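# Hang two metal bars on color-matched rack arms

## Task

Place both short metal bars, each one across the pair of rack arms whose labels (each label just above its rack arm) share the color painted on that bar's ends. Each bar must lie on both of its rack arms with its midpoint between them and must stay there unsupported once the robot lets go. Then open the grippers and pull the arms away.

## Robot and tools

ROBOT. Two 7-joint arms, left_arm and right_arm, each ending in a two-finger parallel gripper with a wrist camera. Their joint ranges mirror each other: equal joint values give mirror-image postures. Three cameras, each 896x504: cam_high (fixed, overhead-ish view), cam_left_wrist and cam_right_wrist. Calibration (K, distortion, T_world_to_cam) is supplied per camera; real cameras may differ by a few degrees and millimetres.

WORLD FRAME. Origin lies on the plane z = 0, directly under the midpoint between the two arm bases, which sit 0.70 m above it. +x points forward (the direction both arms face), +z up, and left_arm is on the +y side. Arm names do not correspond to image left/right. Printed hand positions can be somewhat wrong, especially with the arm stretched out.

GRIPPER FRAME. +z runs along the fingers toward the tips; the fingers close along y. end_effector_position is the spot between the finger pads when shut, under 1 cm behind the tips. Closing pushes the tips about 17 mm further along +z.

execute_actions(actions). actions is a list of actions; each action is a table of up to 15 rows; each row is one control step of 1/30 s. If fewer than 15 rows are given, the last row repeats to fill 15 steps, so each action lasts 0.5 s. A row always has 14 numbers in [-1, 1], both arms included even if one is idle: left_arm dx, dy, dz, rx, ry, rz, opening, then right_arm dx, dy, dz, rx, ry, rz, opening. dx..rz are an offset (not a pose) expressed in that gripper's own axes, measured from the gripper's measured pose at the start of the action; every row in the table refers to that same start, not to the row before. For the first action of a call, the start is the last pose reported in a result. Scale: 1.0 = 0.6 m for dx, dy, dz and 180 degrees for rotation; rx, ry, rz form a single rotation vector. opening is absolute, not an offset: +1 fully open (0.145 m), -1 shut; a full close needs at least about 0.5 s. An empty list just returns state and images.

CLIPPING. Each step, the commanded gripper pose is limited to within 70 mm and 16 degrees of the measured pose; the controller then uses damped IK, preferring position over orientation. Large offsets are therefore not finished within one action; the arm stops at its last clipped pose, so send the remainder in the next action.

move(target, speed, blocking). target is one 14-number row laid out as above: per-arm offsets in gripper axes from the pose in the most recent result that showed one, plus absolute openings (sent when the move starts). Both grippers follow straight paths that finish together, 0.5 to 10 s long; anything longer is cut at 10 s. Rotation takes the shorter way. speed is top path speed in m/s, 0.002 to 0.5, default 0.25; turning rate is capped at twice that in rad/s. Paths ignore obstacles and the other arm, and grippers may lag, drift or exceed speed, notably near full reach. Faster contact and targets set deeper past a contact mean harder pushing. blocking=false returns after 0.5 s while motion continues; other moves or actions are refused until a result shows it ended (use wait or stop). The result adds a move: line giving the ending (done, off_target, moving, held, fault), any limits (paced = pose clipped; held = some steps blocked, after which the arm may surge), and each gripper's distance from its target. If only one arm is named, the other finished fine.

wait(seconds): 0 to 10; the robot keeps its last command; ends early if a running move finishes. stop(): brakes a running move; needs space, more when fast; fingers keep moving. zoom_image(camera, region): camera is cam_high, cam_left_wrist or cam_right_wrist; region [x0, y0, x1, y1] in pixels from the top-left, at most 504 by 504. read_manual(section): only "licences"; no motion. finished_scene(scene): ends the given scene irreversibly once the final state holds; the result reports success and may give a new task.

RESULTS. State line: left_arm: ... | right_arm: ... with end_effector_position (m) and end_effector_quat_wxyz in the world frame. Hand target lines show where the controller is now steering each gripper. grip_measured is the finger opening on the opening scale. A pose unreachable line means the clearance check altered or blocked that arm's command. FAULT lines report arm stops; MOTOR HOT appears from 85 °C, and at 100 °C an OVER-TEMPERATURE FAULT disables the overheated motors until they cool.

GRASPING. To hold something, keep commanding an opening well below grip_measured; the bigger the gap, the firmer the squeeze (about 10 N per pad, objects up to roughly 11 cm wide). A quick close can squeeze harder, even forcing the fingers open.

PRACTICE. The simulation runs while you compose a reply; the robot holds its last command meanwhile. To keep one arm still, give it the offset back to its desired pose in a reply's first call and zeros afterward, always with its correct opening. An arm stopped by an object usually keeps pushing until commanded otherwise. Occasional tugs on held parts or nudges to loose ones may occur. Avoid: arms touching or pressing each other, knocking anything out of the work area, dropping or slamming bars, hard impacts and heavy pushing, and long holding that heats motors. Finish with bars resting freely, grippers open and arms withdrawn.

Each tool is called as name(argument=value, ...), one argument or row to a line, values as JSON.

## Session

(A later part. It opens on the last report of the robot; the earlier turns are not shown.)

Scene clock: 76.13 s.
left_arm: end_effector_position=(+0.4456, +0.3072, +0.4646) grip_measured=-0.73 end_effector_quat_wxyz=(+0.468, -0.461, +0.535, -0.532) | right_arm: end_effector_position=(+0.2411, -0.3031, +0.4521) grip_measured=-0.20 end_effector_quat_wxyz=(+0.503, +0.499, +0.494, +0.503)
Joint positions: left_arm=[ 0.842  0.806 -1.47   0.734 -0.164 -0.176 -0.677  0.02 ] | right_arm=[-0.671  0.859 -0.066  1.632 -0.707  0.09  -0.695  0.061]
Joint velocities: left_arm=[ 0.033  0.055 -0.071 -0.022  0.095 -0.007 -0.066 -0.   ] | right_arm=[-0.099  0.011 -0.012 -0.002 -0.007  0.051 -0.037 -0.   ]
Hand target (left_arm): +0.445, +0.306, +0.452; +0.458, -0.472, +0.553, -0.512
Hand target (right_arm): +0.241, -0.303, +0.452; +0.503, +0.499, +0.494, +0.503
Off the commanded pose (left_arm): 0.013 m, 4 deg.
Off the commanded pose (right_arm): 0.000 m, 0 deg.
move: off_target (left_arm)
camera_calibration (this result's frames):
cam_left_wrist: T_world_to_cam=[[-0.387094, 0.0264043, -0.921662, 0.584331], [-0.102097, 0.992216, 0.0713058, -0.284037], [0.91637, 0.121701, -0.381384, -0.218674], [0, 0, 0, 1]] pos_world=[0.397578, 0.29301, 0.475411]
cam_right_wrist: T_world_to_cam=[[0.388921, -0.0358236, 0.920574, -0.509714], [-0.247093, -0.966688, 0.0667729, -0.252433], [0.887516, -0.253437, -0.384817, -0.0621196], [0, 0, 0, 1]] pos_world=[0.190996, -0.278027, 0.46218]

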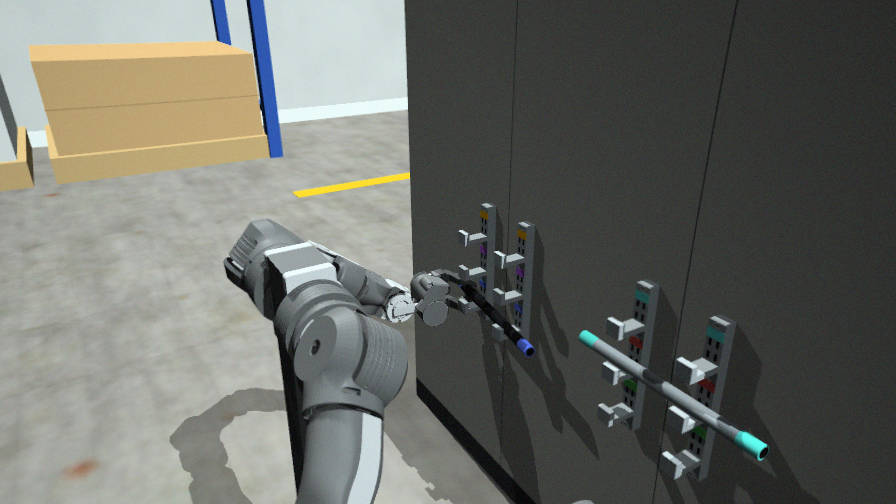

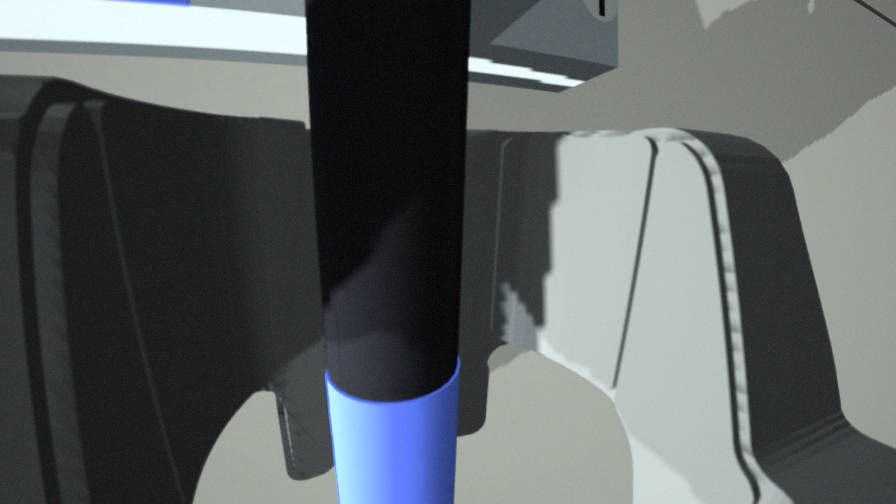

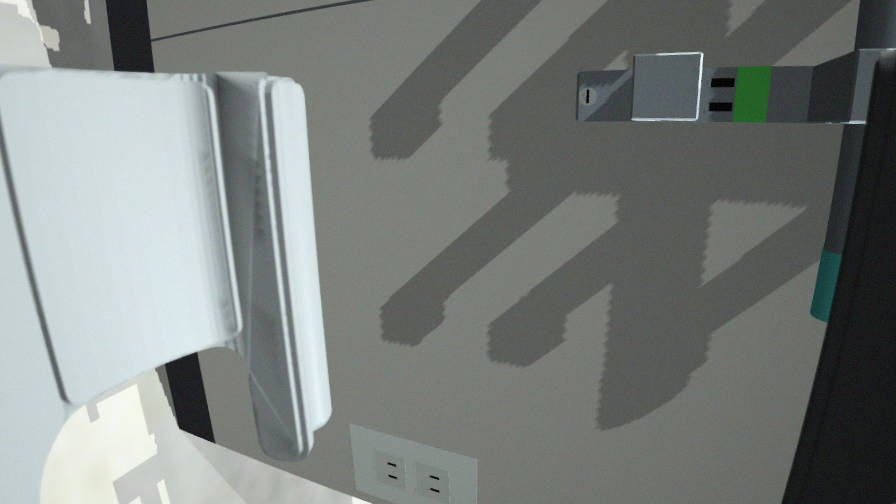

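move(
  target=[0,-0.012,-0.02,0,-0.035,0,-1,0,0,0,0,0,0,-0.2],
  speed=0.02,
)

zoom_image(
  camera="cam_high",
  region=[420,220,600,380],
)

Scene clock: 79.73 s.
left_arm: end_effector_position=(+0.4333, +0.3071, +0.4700) grip_measured=-0.73 end_effector_quat_wxyz=(+0.495, -0.489, +0.511, -0.505) | right_arm: end_effector_position=(+0.2411, -0.3031, +0.4521) grip_measured=-0.20 end_effector_quat_wxyz=(+0.503, +0.499, +0.494, +0.503)
Joint positions: left_arm=[ 0.819  0.892 -1.471  0.958 -0.092  0.044 -0.668  0.02 ] | right_arm=[-0.671  0.859 -0.066  1.632 -0.707  0.09  -0.695  0.061]
Joint velocities: left_arm=[-0.011  0.077 -0.017  0.022  0.022 -0.007  0.037 -0.   ] | right_arm=[ 0.143 -0.011  0.012 -0.002  0.051 -0.051 -0.007 -0.   ]
Hand target (left_arm): +0.433, +0.309, +0.471; +0.496, -0.491, +0.508, -0.505
Hand target (right_arm): +0.241, -0.303, +0.452; +0.503, +0.499, +0.494, +0.503
Off the commanded pose (left_arm): 0.002 m, 0 deg.
Off the commanded pose (right_arm): 0.000 m, 0 deg.
move: done
camera_calibration (this result's frames):
cam_left_wrist: T_world_to_cam=[[-0.390642, -0.0129666, -0.920452, 0.597586], [-0.204991, 0.976019, 0.0732491, -0.236987], [0.897429, 0.217298, -0.383932, -0.225324], [0, 0, 0, 1]] pos_world=[0.387074, 0.288015, 0.480899]
cam_right_wrist: T_world_to_cam=[[0.388921, -0.0358236, 0.920574, -0.509714], [-0.247093, -0.966688, 0.0667729, -0.252433], [0.887516, -0.253437, -0.384817, -0.0621196], [0, 0, 0, 1]] pos_world=[0.190996, -0.278027, 0.46218]

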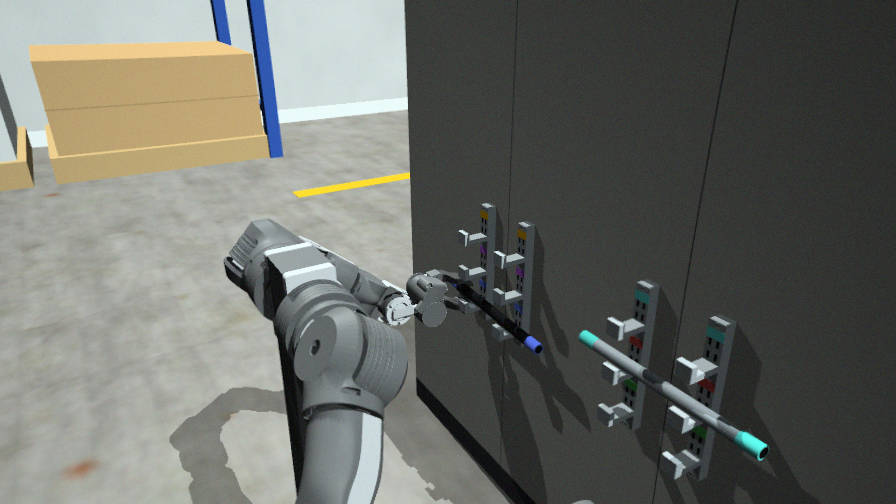

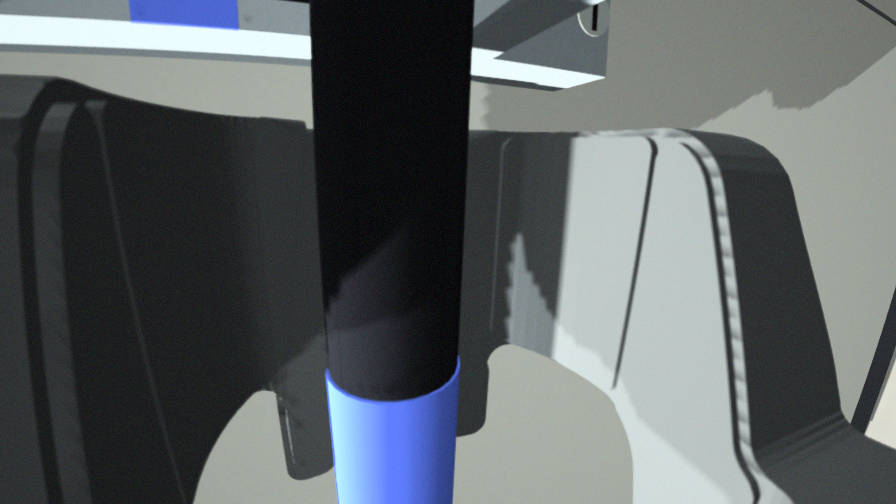

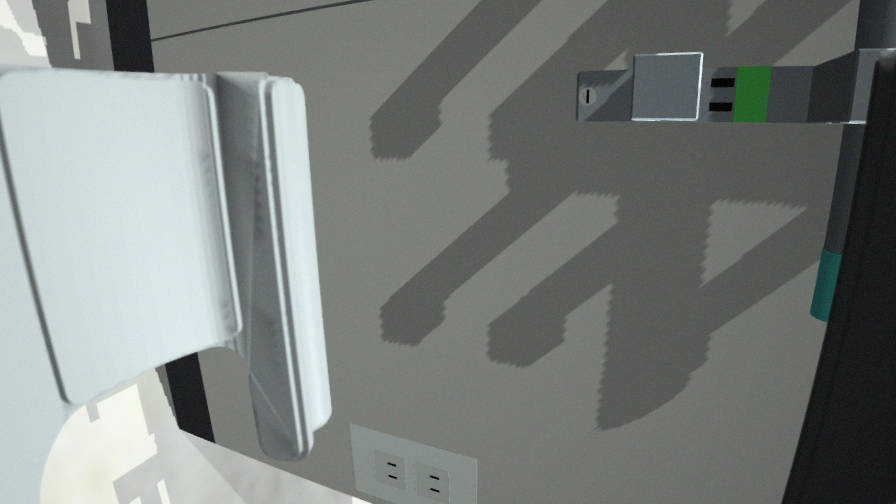

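Region (420, 220, 600, 380) of cam_high's 896x504 image, scaled by 2.800, with more detail than that image has.

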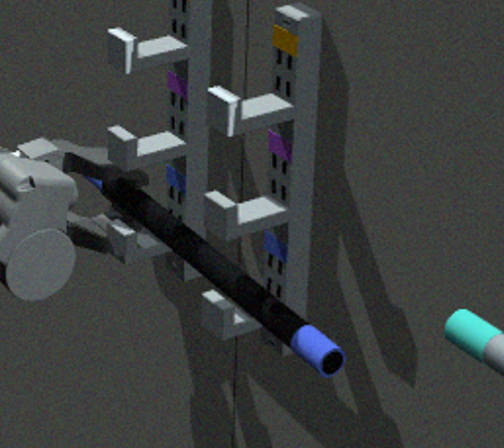

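execute_actions(
  actions=[
    [[0,0.004,0,0,0,0.015,-1,0,0,0,0,0,0,-0.2]],
    [[0,0,0,0,0,0,-1,0,0,0,0,0,0,-0.2]],
    [[0,0,0,0,0,0,-0.72,0,0,0,0,0,0,-0.2]],
    [[0,0,0,0,0,0,-0.6,0,0,0,0,0,0,-0.2]],
    [[0,0,0,0,0,0,-0.4,0,0,0,0,0,0,-0.2]],
  ],
)

zoom_image(
  camera="cam_high",
  region=[420,220,600,380],
)

Scene clock: 82.70 s.
left_arm: end_effector_position=(+0.4338, +0.3075, +0.4693) grip_measured=-0.40 end_effector_quat_wxyz=(+0.502, -0.482, +0.514, -0.501) | right_arm: end_effector_position=(+0.2411, -0.3031, +0.4521) grip_measured=-0.20 end_effector_quat_wxyz=(+0.503, +0.499, +0.494, +0.503)
Joint positions: left_arm=[ 0.822  0.884 -1.48   0.944 -0.103  0.054 -0.679  0.045] | right_arm=[-0.671  0.859 -0.066  1.632 -0.707  0.09  -0.695  0.061]
Joint velocities: left_arm=[ 0.055 -0.011 -0.002 -0.022  0.007  0.037 -0.037  0.   ] | right_arm=[-0.055 -0.033 -0.007  0.012  0.022 -0.007 -0.007  0.   ]
Hand target (left_arm): +0.434, +0.308, +0.469; +0.502, -0.482, +0.514, -0.501
Hand target (right_arm): +0.241, -0.303, +0.452; +0.503, +0.499, +0.494, +0.503
Off the commanded pose (left_arm): 0.000 m, 0 deg.
Off the commanded pose (right_arm): 0.000 m, 0 deg.
camera_calibration (this result's frames):
cam_left_wrist: T_world_to_cam=[[-0.384297, 0.00647287, -0.923187, 0.589737], [-0.207415, 0.973806, 0.0931689, -0.24484], [0.899608, 0.227288, -0.372888, -0.235335], [0, 0, 0, 1]] pos_world=[0.38756, 0.288098, 0.479496]
cam_right_wrist: T_world_to_cam=[[0.388921, -0.0358236, 0.920574, -0.509714], [-0.247093, -0.966688, 0.0667729, -0.252433], [0.887516, -0.253437, -0.384817, -0.0621196], [0, 0, 0, 1]] pos_world=[0.190996, -0.278027, 0.46218]

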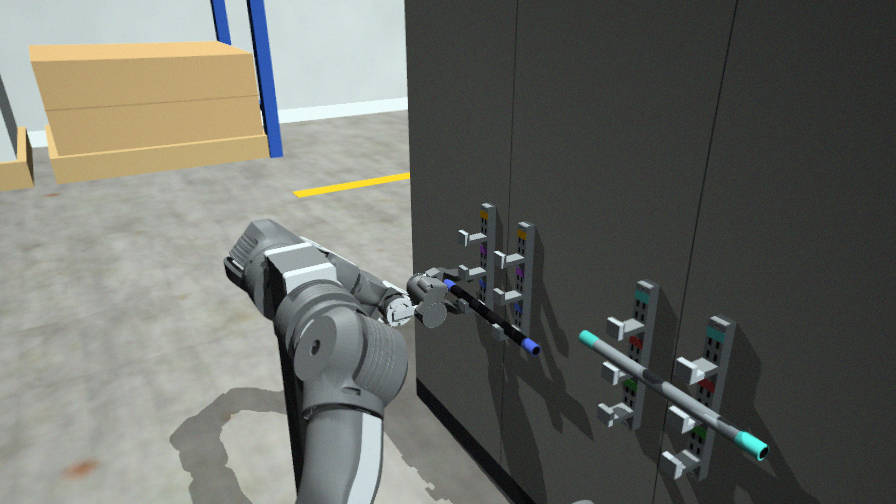

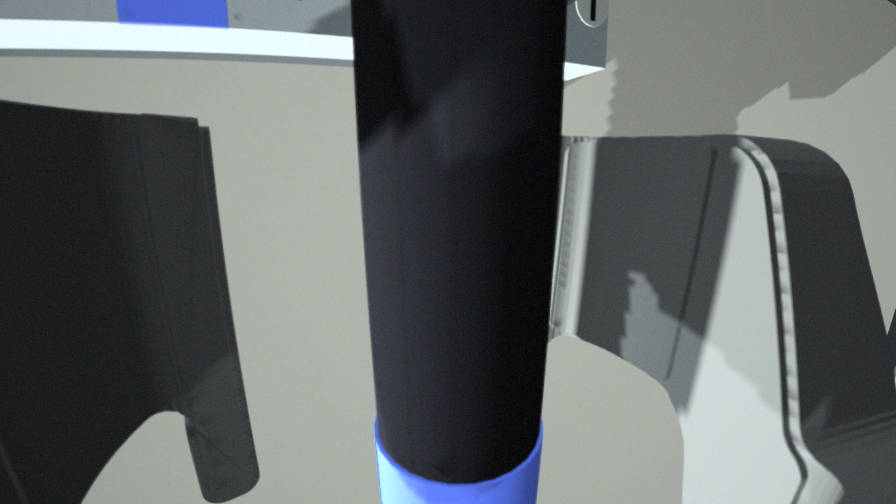

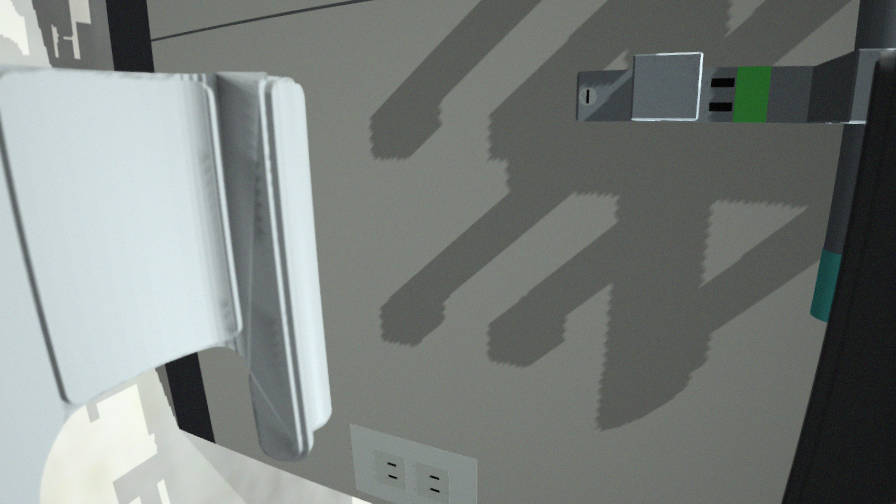

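Region (420, 220, 600, 380) of cam_high's 896x504 image, scaled by 2.800, with more detail than that image has.

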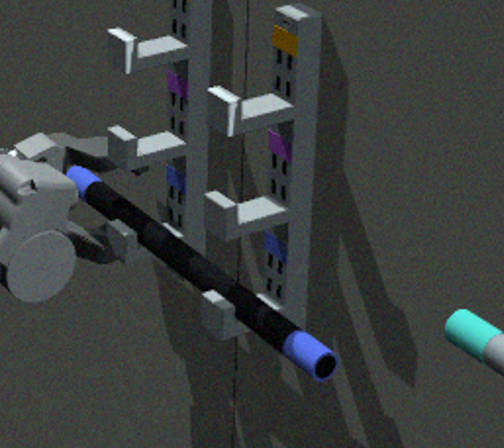

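move(
  target=[0,0.025,0,0,0,0,-0.4,0,0,0,0,0,0,-0.2],
  speed=0.02,
)

zoom_image(
  camera="cam_high",
  region=[420,220,600,380],
)

Scene clock: 84.37 s.
left_arm: end_effector_position=(+0.4346, +0.3089, +0.4545) grip_measured=-0.40 end_effector_quat_wxyz=(+0.502, -0.484, +0.515, -0.499) | right_arm: end_effector_position=(+0.2411, -0.3031, +0.4521) grip_measured=-0.20 end_effector_quat_wxyz=(+0.503, +0.499, +0.494, +0.503)
Joint positions: left_arm=[ 0.798  0.827 -1.48   0.844 -0.106  0.018 -0.706  0.045] | right_arm=[-0.671  0.859 -0.066  1.632 -0.707  0.09  -0.695  0.061]
Joint velocities: left_arm=[-0.011  0.055  0.002  0.002 -0.051 -0.037  0.051  0.   ] | right_arm=[ 0.011 -0.055  0.017  0.007  0.037 -0.051 -0.037  0.   ]
Hand target (left_arm): +0.434, +0.308, +0.455; +0.502, -0.482, +0.514, -0.501
Hand target (right_arm): +0.241, -0.303, +0.452; +0.503, +0.499, +0.494, +0.503
Off the commanded pose (left_arm): 0.001 m, 0 deg.
Off the commanded pose (right_arm): 0.000 m, 0 deg.
move: done
camera_calibration (this result's frames):
cam_left_wrist: T_world_to_cam=[[-0.388049, 0.0069421, -0.921613, 0.577112], [-0.210595, 0.972848, 0.096, -0.244198], [0.897256, 0.23134, -0.37605, -0.240688], [0, 0, 0, 1]] pos_world=[0.388479, 0.289242, 0.464806]
cam_right_wrist: T_world_to_cam=[[0.388921, -0.0358236, 0.920574, -0.509714], [-0.247093, -0.966688, 0.0667729, -0.252433], [0.887516, -0.253437, -0.384817, -0.0621196], [0, 0, 0, 1]] pos_world=[0.190996, -0.278027, 0.46218]

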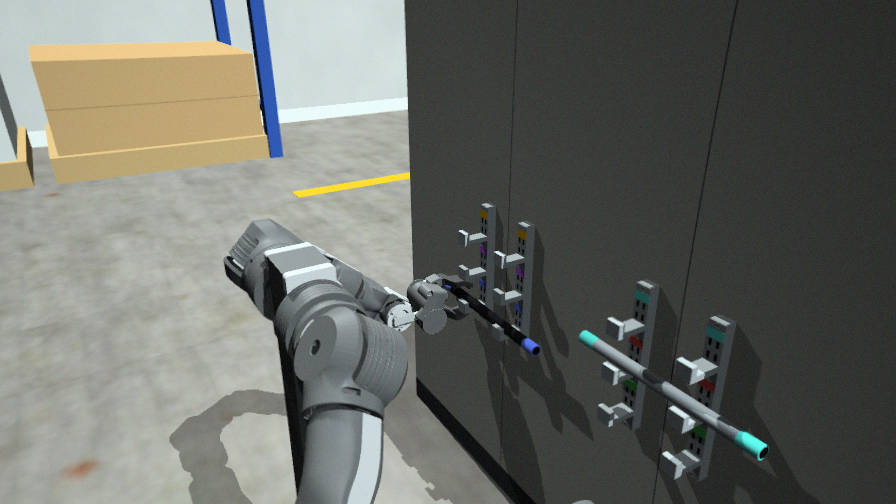

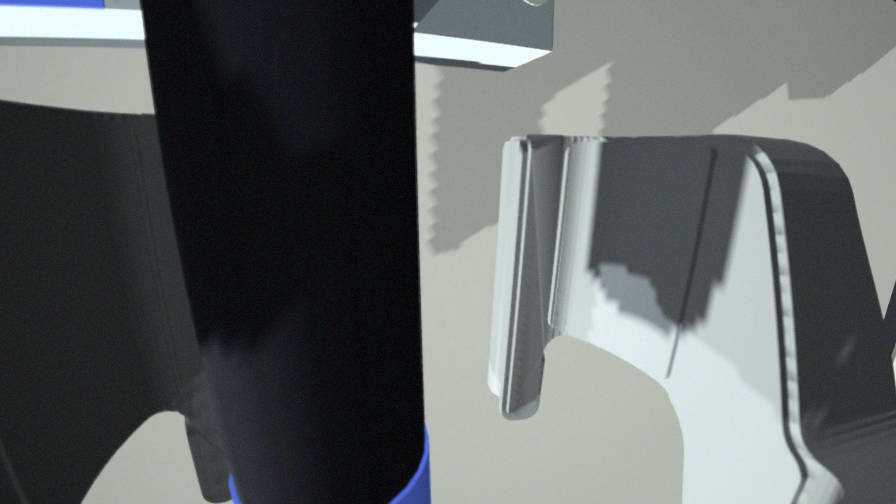

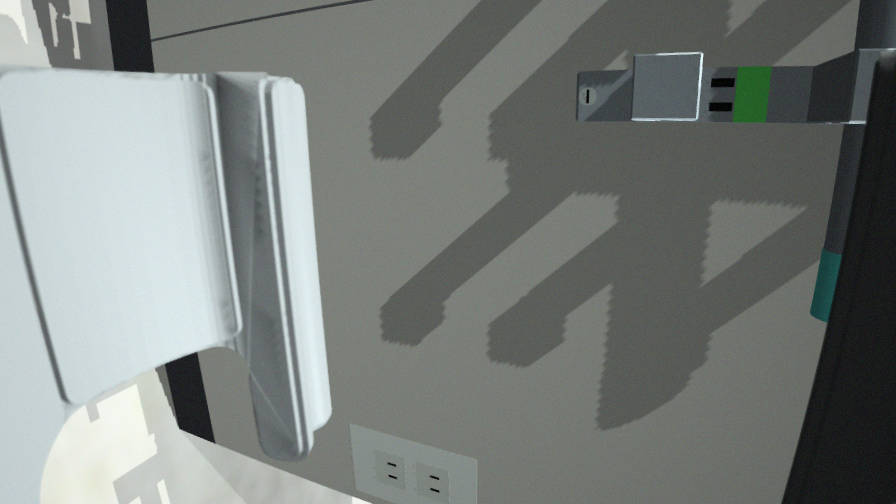

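Region (420, 220, 600, 380) of cam_high's 896x504 image, scaled by 2.800, with more detail than that image has.

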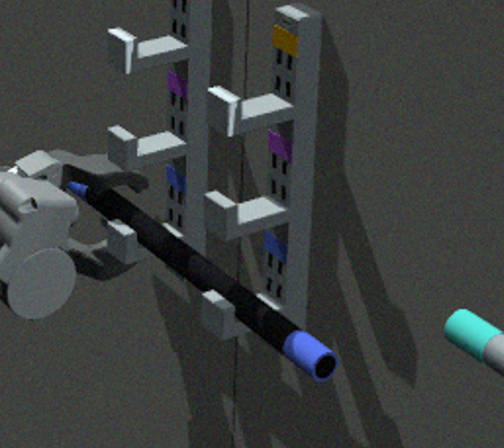

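move(
  target=[0,-0.015,0,0,0,0,-0.3,0,0,0,0,0,0,-0.2],
  speed=0.05,
)

move(
  target=[0,0,-0.2,0,0,0,-0.3,0.115,0.178,0.1,0,0,0,-0.25],
  speed=0.12,
)

Scene clock: 86.03 s.
left_arm: end_effector_position=(+0.4338, +0.3069, +0.4623) grip_measured=-0.30 end_effector_quat_wxyz=(+0.501, -0.482, +0.515, -0.501) | right_arm: end_effector_position=(+0.2411, -0.3031, +0.4521) grip_measured=-0.20 end_effector_quat_wxyz=(+0.503, +0.499, +0.494, +0.503)
Joint positions: left_arm=[ 0.81   0.86  -1.48   0.905 -0.106  0.039 -0.692  0.053] | right_arm=[-0.671  0.859 -0.066  1.632 -0.707  0.09  -0.695  0.061]
Joint velocities: left_arm=[-0.055  0.011 -0.017 -0.012  0.007 -0.007 -0.037 -0.   ] | right_arm=[-0.055  0.033  0.017  0.007  0.022 -0.037 -0.022  0.   ]
Hand target (left_arm): +0.434, +0.309, +0.463; +0.502, -0.484, +0.515, -0.499
Hand target (right_arm): +0.241, -0.303, +0.452; +0.503, +0.499, +0.494, +0.503
Off the commanded pose (left_arm): 0.002 m, 0 deg.
Off the commanded pose (right_arm): 0.000 m, 0 deg.
move: done
camera_calibration (this result's frames):
cam_left_wrist: T_world_to_cam=[[-0.38691, 0.00706766, -0.92209, 0.583668], [-0.20554, 0.974152, 0.0937115, -0.244776], [0.898918, 0.225784, -0.375457, -0.235853], [0, 0, 0, 1]] pos_world=[0.387529, 0.287576, 0.472581]
cam_right_wrist: T_world_to_cam=[[0.388921, -0.0358236, 0.920574, -0.509714], [-0.247093, -0.966688, 0.0667729, -0.252433], [0.887516, -0.253437, -0.384817, -0.0621196], [0, 0, 0, 1]] pos_world=[0.190996, -0.278027, 0.46218]

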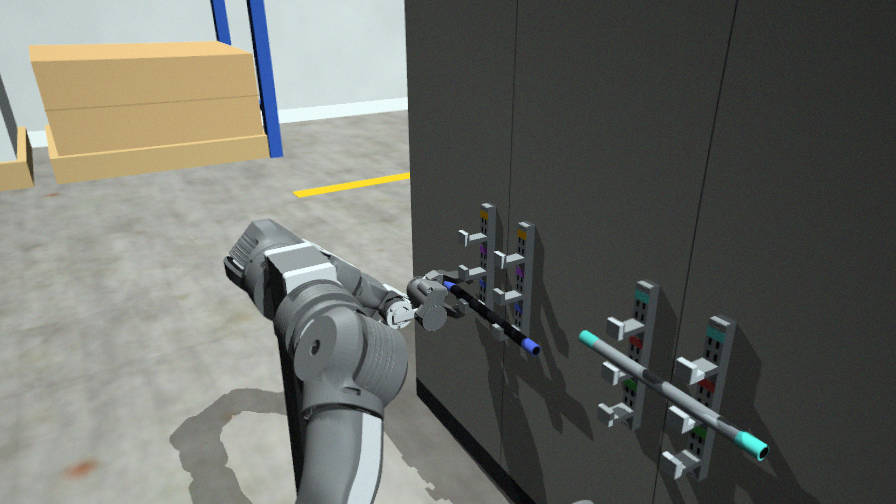

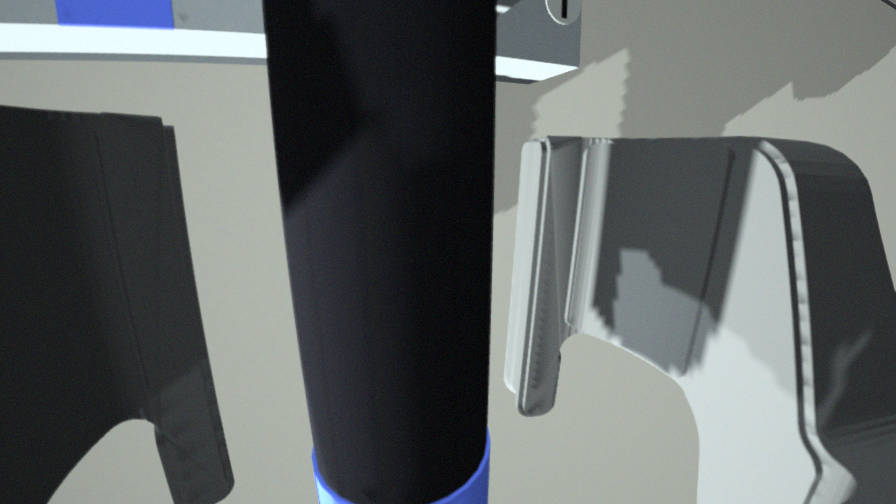

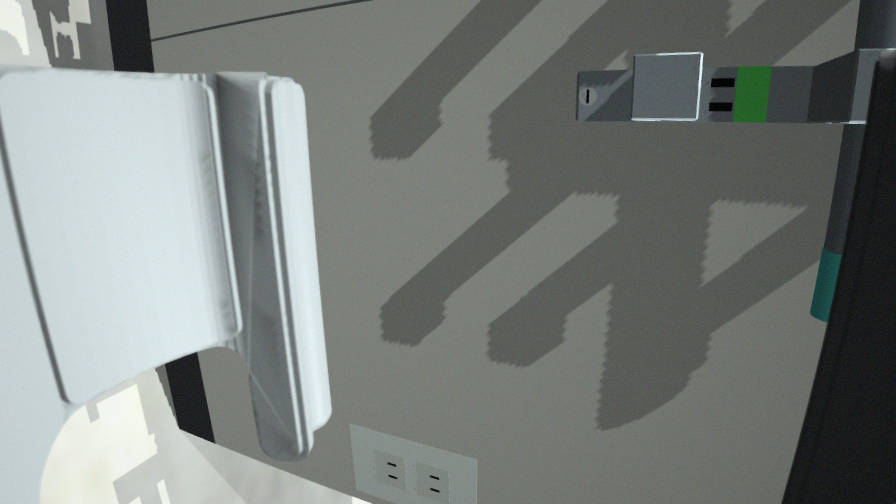

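Scene clock: 87.53 s.
left_arm: end_effector_position=(+0.3120, +0.3106, +0.4571) grip_measured=-0.30 end_effector_quat_wxyz=(+0.496, -0.487, +0.518, -0.498) | right_arm: end_effector_position=(+0.2994, -0.2330, +0.5599) grip_measured=-0.25 end_effector_quat_wxyz=(+0.501, +0.499, +0.493, +0.507)
Joint positions: left_arm=[ 0.486  1.242 -1.479  1.464 -0.074  0.225 -0.97   0.053] | right_arm=[-0.424  0.995 -0.099  2.133 -0.659  0.512 -0.191  0.057]
Joint velocities: left_arm=[ 0.077  0.011  0.007  0.012 -0.066  0.022 -0.037  0.   ] | right_arm=[-0.055  0.011  0.002 -0.007  0.022 -0.022 -0.051  0.   ]
Hand target (left_arm): +0.313, +0.311, +0.459; +0.500, -0.485, +0.515, -0.500
Hand target (right_arm): +0.299, -0.233, +0.558; +0.500, +0.501, +0.495, +0.504
Off the commanded pose (left_arm): 0.005 m, 1 deg.
Off the commanded pose (right_arm): 0.002 m, 1 deg.
move: off_target (left_arm)
camera_calibration (this result's frames):
cam_left_wrist: T_world_to_cam=[[-0.400377, 0.00253208, -0.916347, 0.534774], [-0.204303, 0.974579, 0.0919586, -0.272607], [0.893285, 0.224031, -0.389682, -0.120288], [0, 0, 0, 1]] pos_world=[0.265868, 0.291271, 0.468233]
cam_right_wrist: T_world_to_cam=[[0.386525, -0.0403913, 0.921394, -0.629927], [-0.241957, -0.968489, 0.0590452, -0.175128], [0.889975, -0.24576, -0.384118, -0.0540051], [0, 0, 0, 1]] pos_world=[0.249172, -0.208325, 0.570007]

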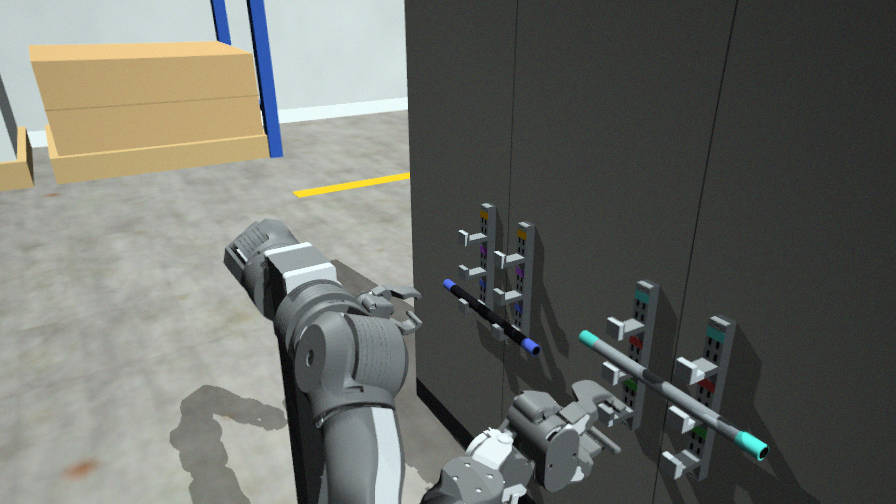

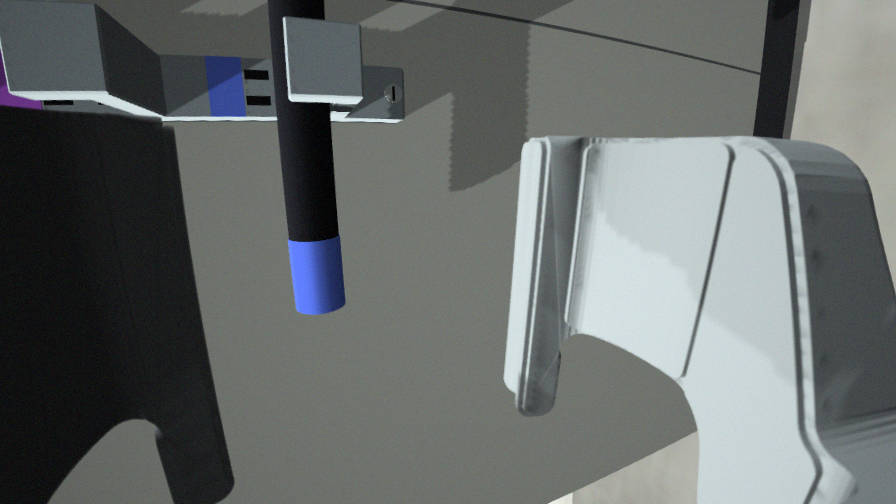

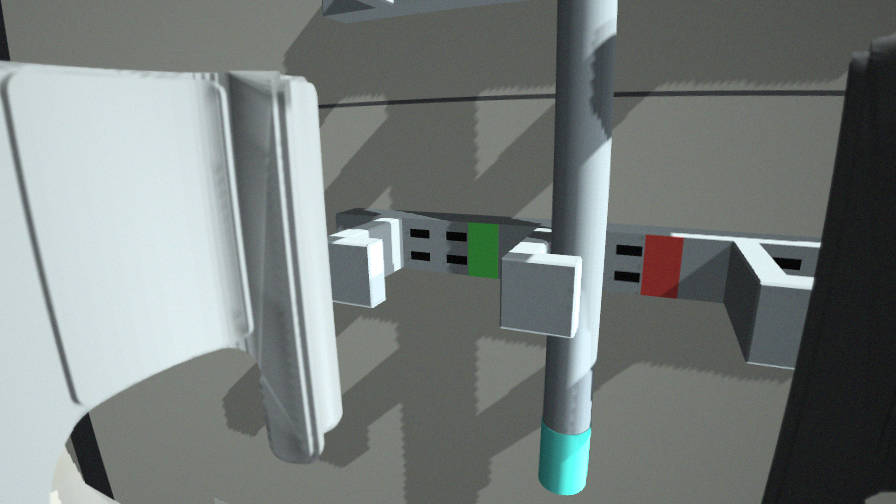

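move(
  target=[0,0,0,0,0,0,-0.3,0.038,-0.021,0.15,0,0,0,-0.25],
  speed=0.1,
)

Scene clock: 89.43 s.
left_arm: end_effector_position=(+0.3120, +0.3106, +0.4571) grip_measured=-0.30 end_effector_quat_wxyz=(+0.496, -0.487, +0.518, -0.498) | right_arm: end_effector_position=(+0.3888, -0.2124, +0.5491) grip_measured=-0.25 end_effector_quat_wxyz=(+0.503, +0.501, +0.488, +0.508)
Joint positions: left_arm=[ 0.486  1.242 -1.479  1.464 -0.074  0.225 -0.97   0.053] | right_arm=[ 0.225  0.793 -0.503  1.759 -0.748  0.492 -0.043  0.057]
Joint velocities: left_arm=[-0.055 -0.011 -0.002 -0.002  0.066 -0.037 -0.037  0.   ] | right_arm=[-0.055  0.011 -0.002 -0.002 -0.007 -0.037 -0.022  0.   ]
Hand target (left_arm): +0.312, +0.311, +0.457; +0.496, -0.487, +0.518, -0.498
Hand target (right_arm): +0.389, -0.212, +0.548; +0.502, +0.500, +0.491, +0.506
Off the commanded pose (left_arm): 0.000 m, 0 deg.
Off the commanded pose (right_arm): 0.002 m, 1 deg.
move: done
camera_calibration (this result's frames):
cam_left_wrist: T_world_to_cam=[[-0.400377, 0.00253208, -0.916347, 0.534774], [-0.204303, 0.974579, 0.0919586, -0.272607], [0.893285, 0.224031, -0.389682, -0.120288], [0, 0, 0, 1]] pos_world=[0.265868, 0.291271, 0.468233]
cam_right_wrist: T_world_to_cam=[[0.379844, -0.0496232, 0.923719, -0.654325], [-0.250569, -0.966749, 0.0511021, -0.124799], [0.890468, -0.250866, -0.379648, -0.136365], [0, 0, 0, 1]] pos_world=[0.338699, -0.187329, 0.559019]

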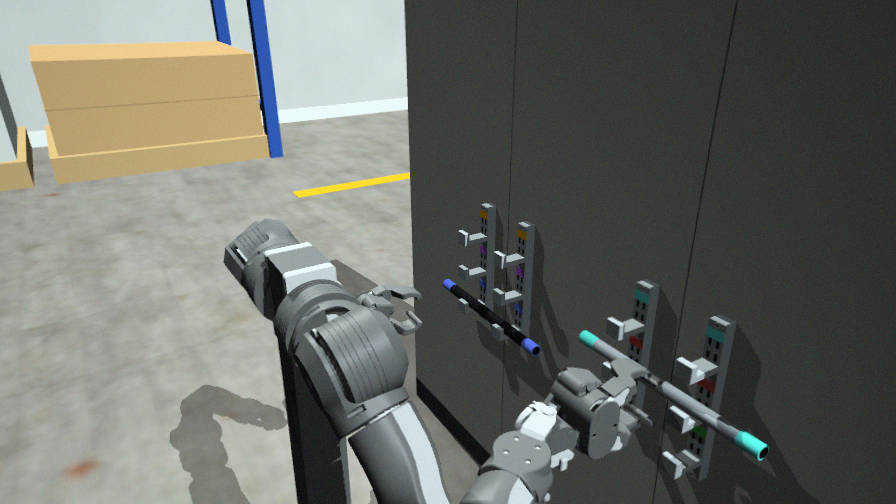

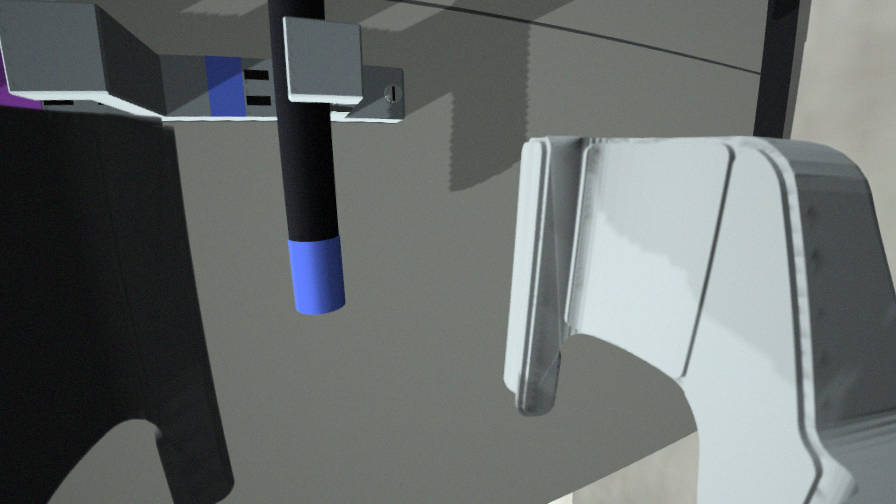

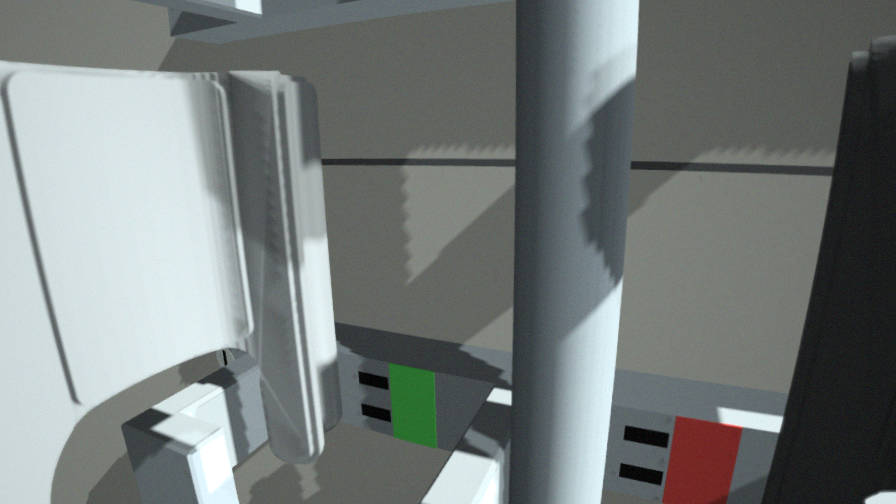

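move(
  target=[0,0,0,0,0,0,-0.3,0.02,0,0.065,0,0,0,-0.3],
  speed=0.05,
)

Scene clock: 91.40 s.
left_arm: end_effector_position=(+0.3120, +0.3106, +0.4571) grip_measured=-0.30 end_effector_quat_wxyz=(+0.496, -0.487, +0.518, -0.498) | right_arm: end_effector_position=(+0.4275, -0.2020, +0.5502) grip_measured=-0.30 end_effector_quat_wxyz=(+0.504, +0.502, +0.484, +0.509)
Joint positions: left_arm=[ 0.486  1.242 -1.479  1.464 -0.074  0.225 -0.97   0.053] | right_arm=[ 0.421  0.682 -0.594  1.572 -0.77   0.464 -0.019  0.053]
Joint velocities: left_arm=[-0.011  0.077  0.007  0.007  0.007  0.007  0.066 -0.   ] | right_arm=[ 0.099 -0.055  0.017  0.017  0.037 -0.037 -0.037  0.   ]
Hand target (left_arm): +0.312, +0.311, +0.457; +0.496, -0.487, +0.518, -0.498
Hand target (right_arm): +0.428, -0.201, +0.549; +0.503, +0.501, +0.487, +0.508
Off the commanded pose (left_arm): 0.000 m, 0 deg.
Off the commanded pose (right_arm): 0.001 m, 0 deg.
move: done
camera_calibration (this result's frames):
cam_left_wrist: T_world_to_cam=[[-0.400377, 0.00253208, -0.916347, 0.534774], [-0.204303, 0.974579, 0.0919586, -0.272607], [0.893285, 0.224031, -0.389682, -0.120288], [0, 0, 0, 1]] pos_world=[0.265868, 0.291271, 0.468233]
cam_right_wrist: T_world_to_cam=[[0.375508, -0.0561671, 0.925116, -0.669772], [-0.256302, -0.965529, 0.0454132, -0.0992736], [0.890676, -0.254162, -0.37696, -0.169961], [0, 0, 0, 1]] pos_world=[0.37744, -0.176668, 0.560056]

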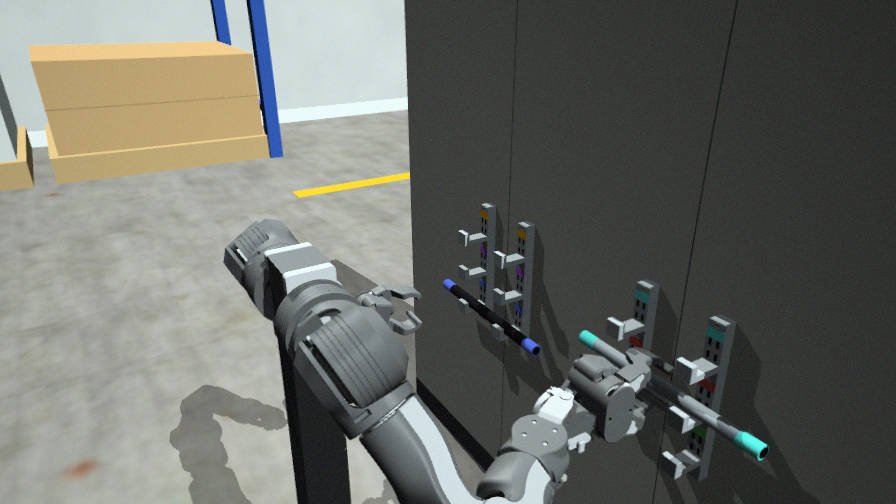

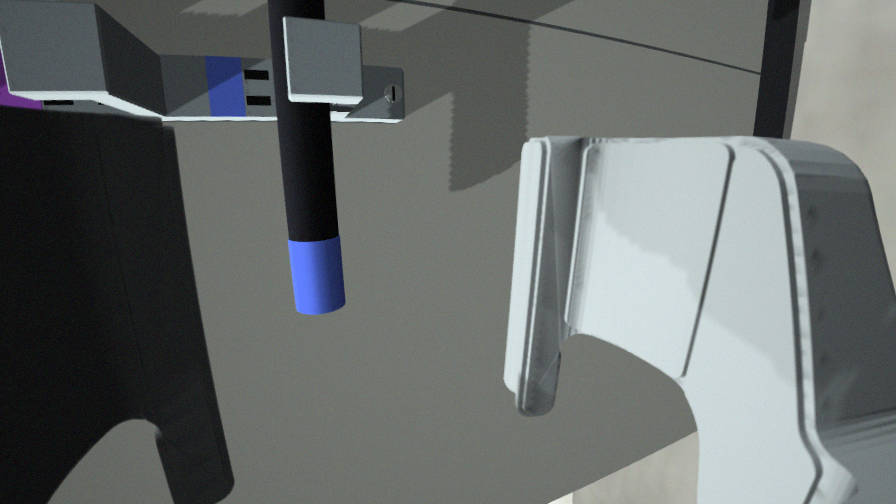

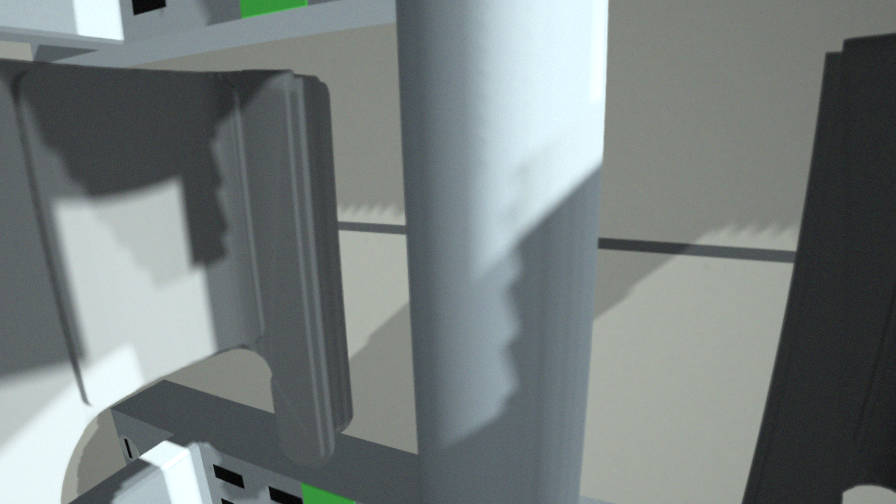

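execute_actions(
  actions=[
    [[0,0,0,0,0,0,-0.3,0,-0.007,-0.003,0,0,0,-0.5]],
    [[0,0,0,0,0,0,-0.3,0,0,0,0,0,0,-0.65]],
    [[0,0,0,0,0,0,-0.3,0,0,0,0,0,0,-0.8]],
    [[0,0,0,0,0,0,-0.3,0,0,0,0,0,0,-1]],
    [[0,0,0,0,0,0,-0.3,0,0,0,0,0,0,-1]],
  ],
)

Scene clock: 94.37 s.
left_arm: end_effector_position=(+0.3120, +0.3106, +0.4571) grip_measured=-0.30 end_effector_quat_wxyz=(+0.496, -0.487, +0.518, -0.498) | right_arm: end_effector_position=(+0.4258, -0.2023, +0.5495) grip_measured=-0.74 end_effector_quat_wxyz=(+0.510, +0.497, +0.482, +0.510)
Joint positions: left_arm=[ 0.486  1.242 -1.479  1.464 -0.074  0.225 -0.97   0.053] | right_arm=[ 0.409  0.681 -0.592  1.571 -0.78   0.464 -0.04   0.02 ]
Joint velocities: left_arm=[-0.033  0.011 -0.007 -0.002 -0.081 -0.051 -0.037  0.   ] | right_arm=[ 0.055  0.011  0.002 -0.012 -0.051  0.037  0.022 -0.   ]
Hand target (left_arm): +0.312, +0.311, +0.457; +0.496, -0.487, +0.518, -0.498
Hand target (right_arm): +0.426, -0.202, +0.549; +0.510, +0.497, +0.482, +0.510
Off the commanded pose (left_arm): 0.000 m, 0 deg.
Off the commanded pose (right_arm): 0.000 m, 0 deg.
camera_calibration (this result's frames):
cam_left_wrist: T_world_to_cam=[[-0.400377, 0.00253208, -0.916347, 0.534774], [-0.204303, 0.974579, 0.0919586, -0.272607], [0.893285, 0.224031, -0.389682, -0.120288], [0, 0, 0, 1]] pos_world=[0.265868, 0.291271, 0.468233]
cam_right_wrist: T_world_to_cam=[[0.362805, -0.0497299, 0.930537, -0.664717], [-0.259039, -0.9646, 0.0494459, -0.10083], [0.895137, -0.258985, -0.362844, -0.179445], [0, 0, 0, 1]] pos_world=[0.375672, -0.17679, 0.558419]

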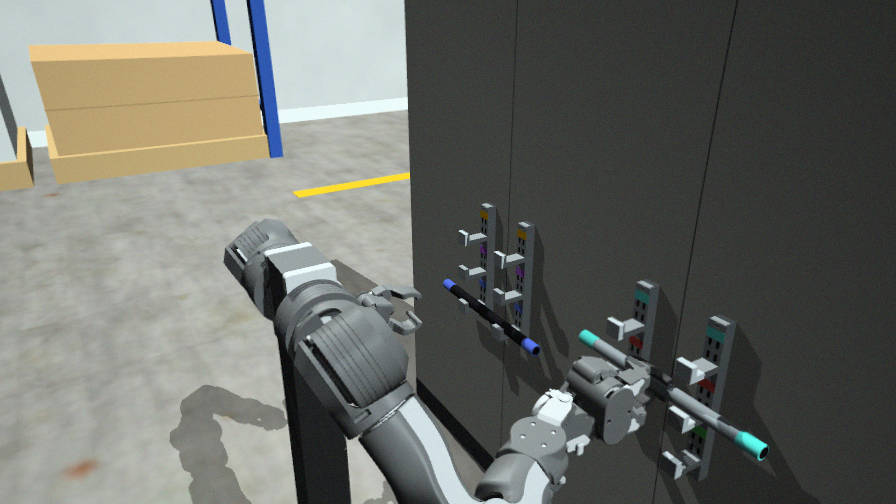

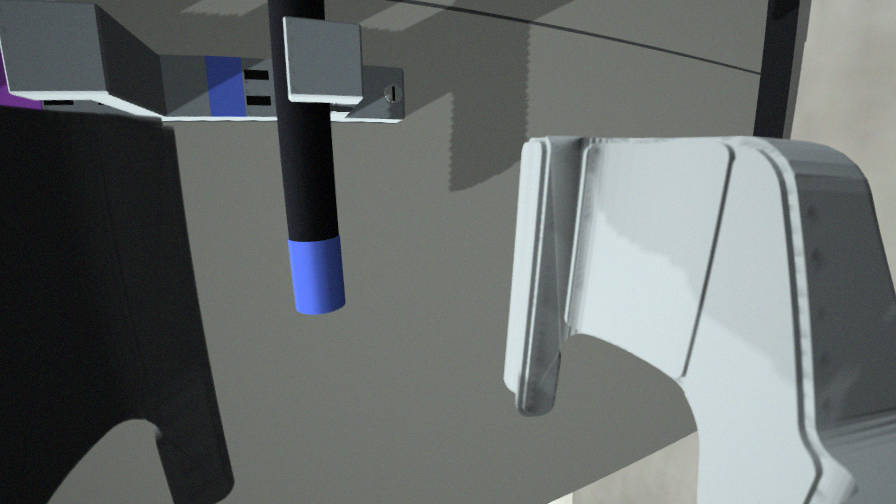

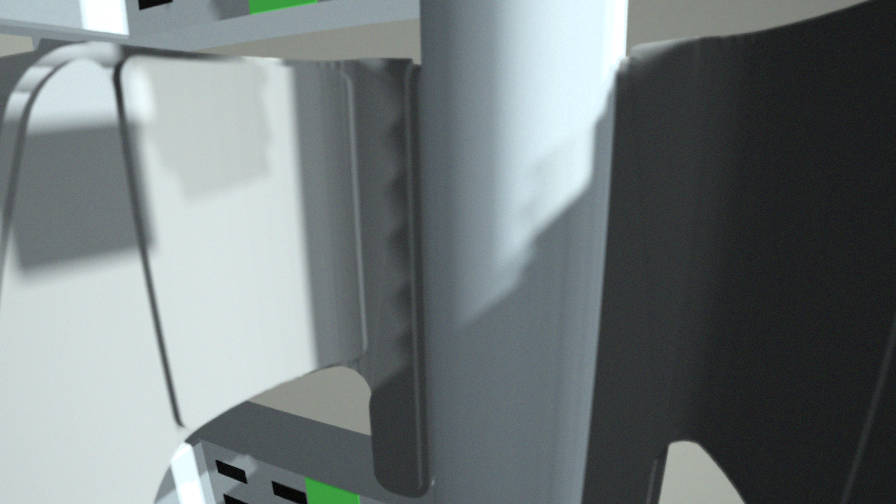

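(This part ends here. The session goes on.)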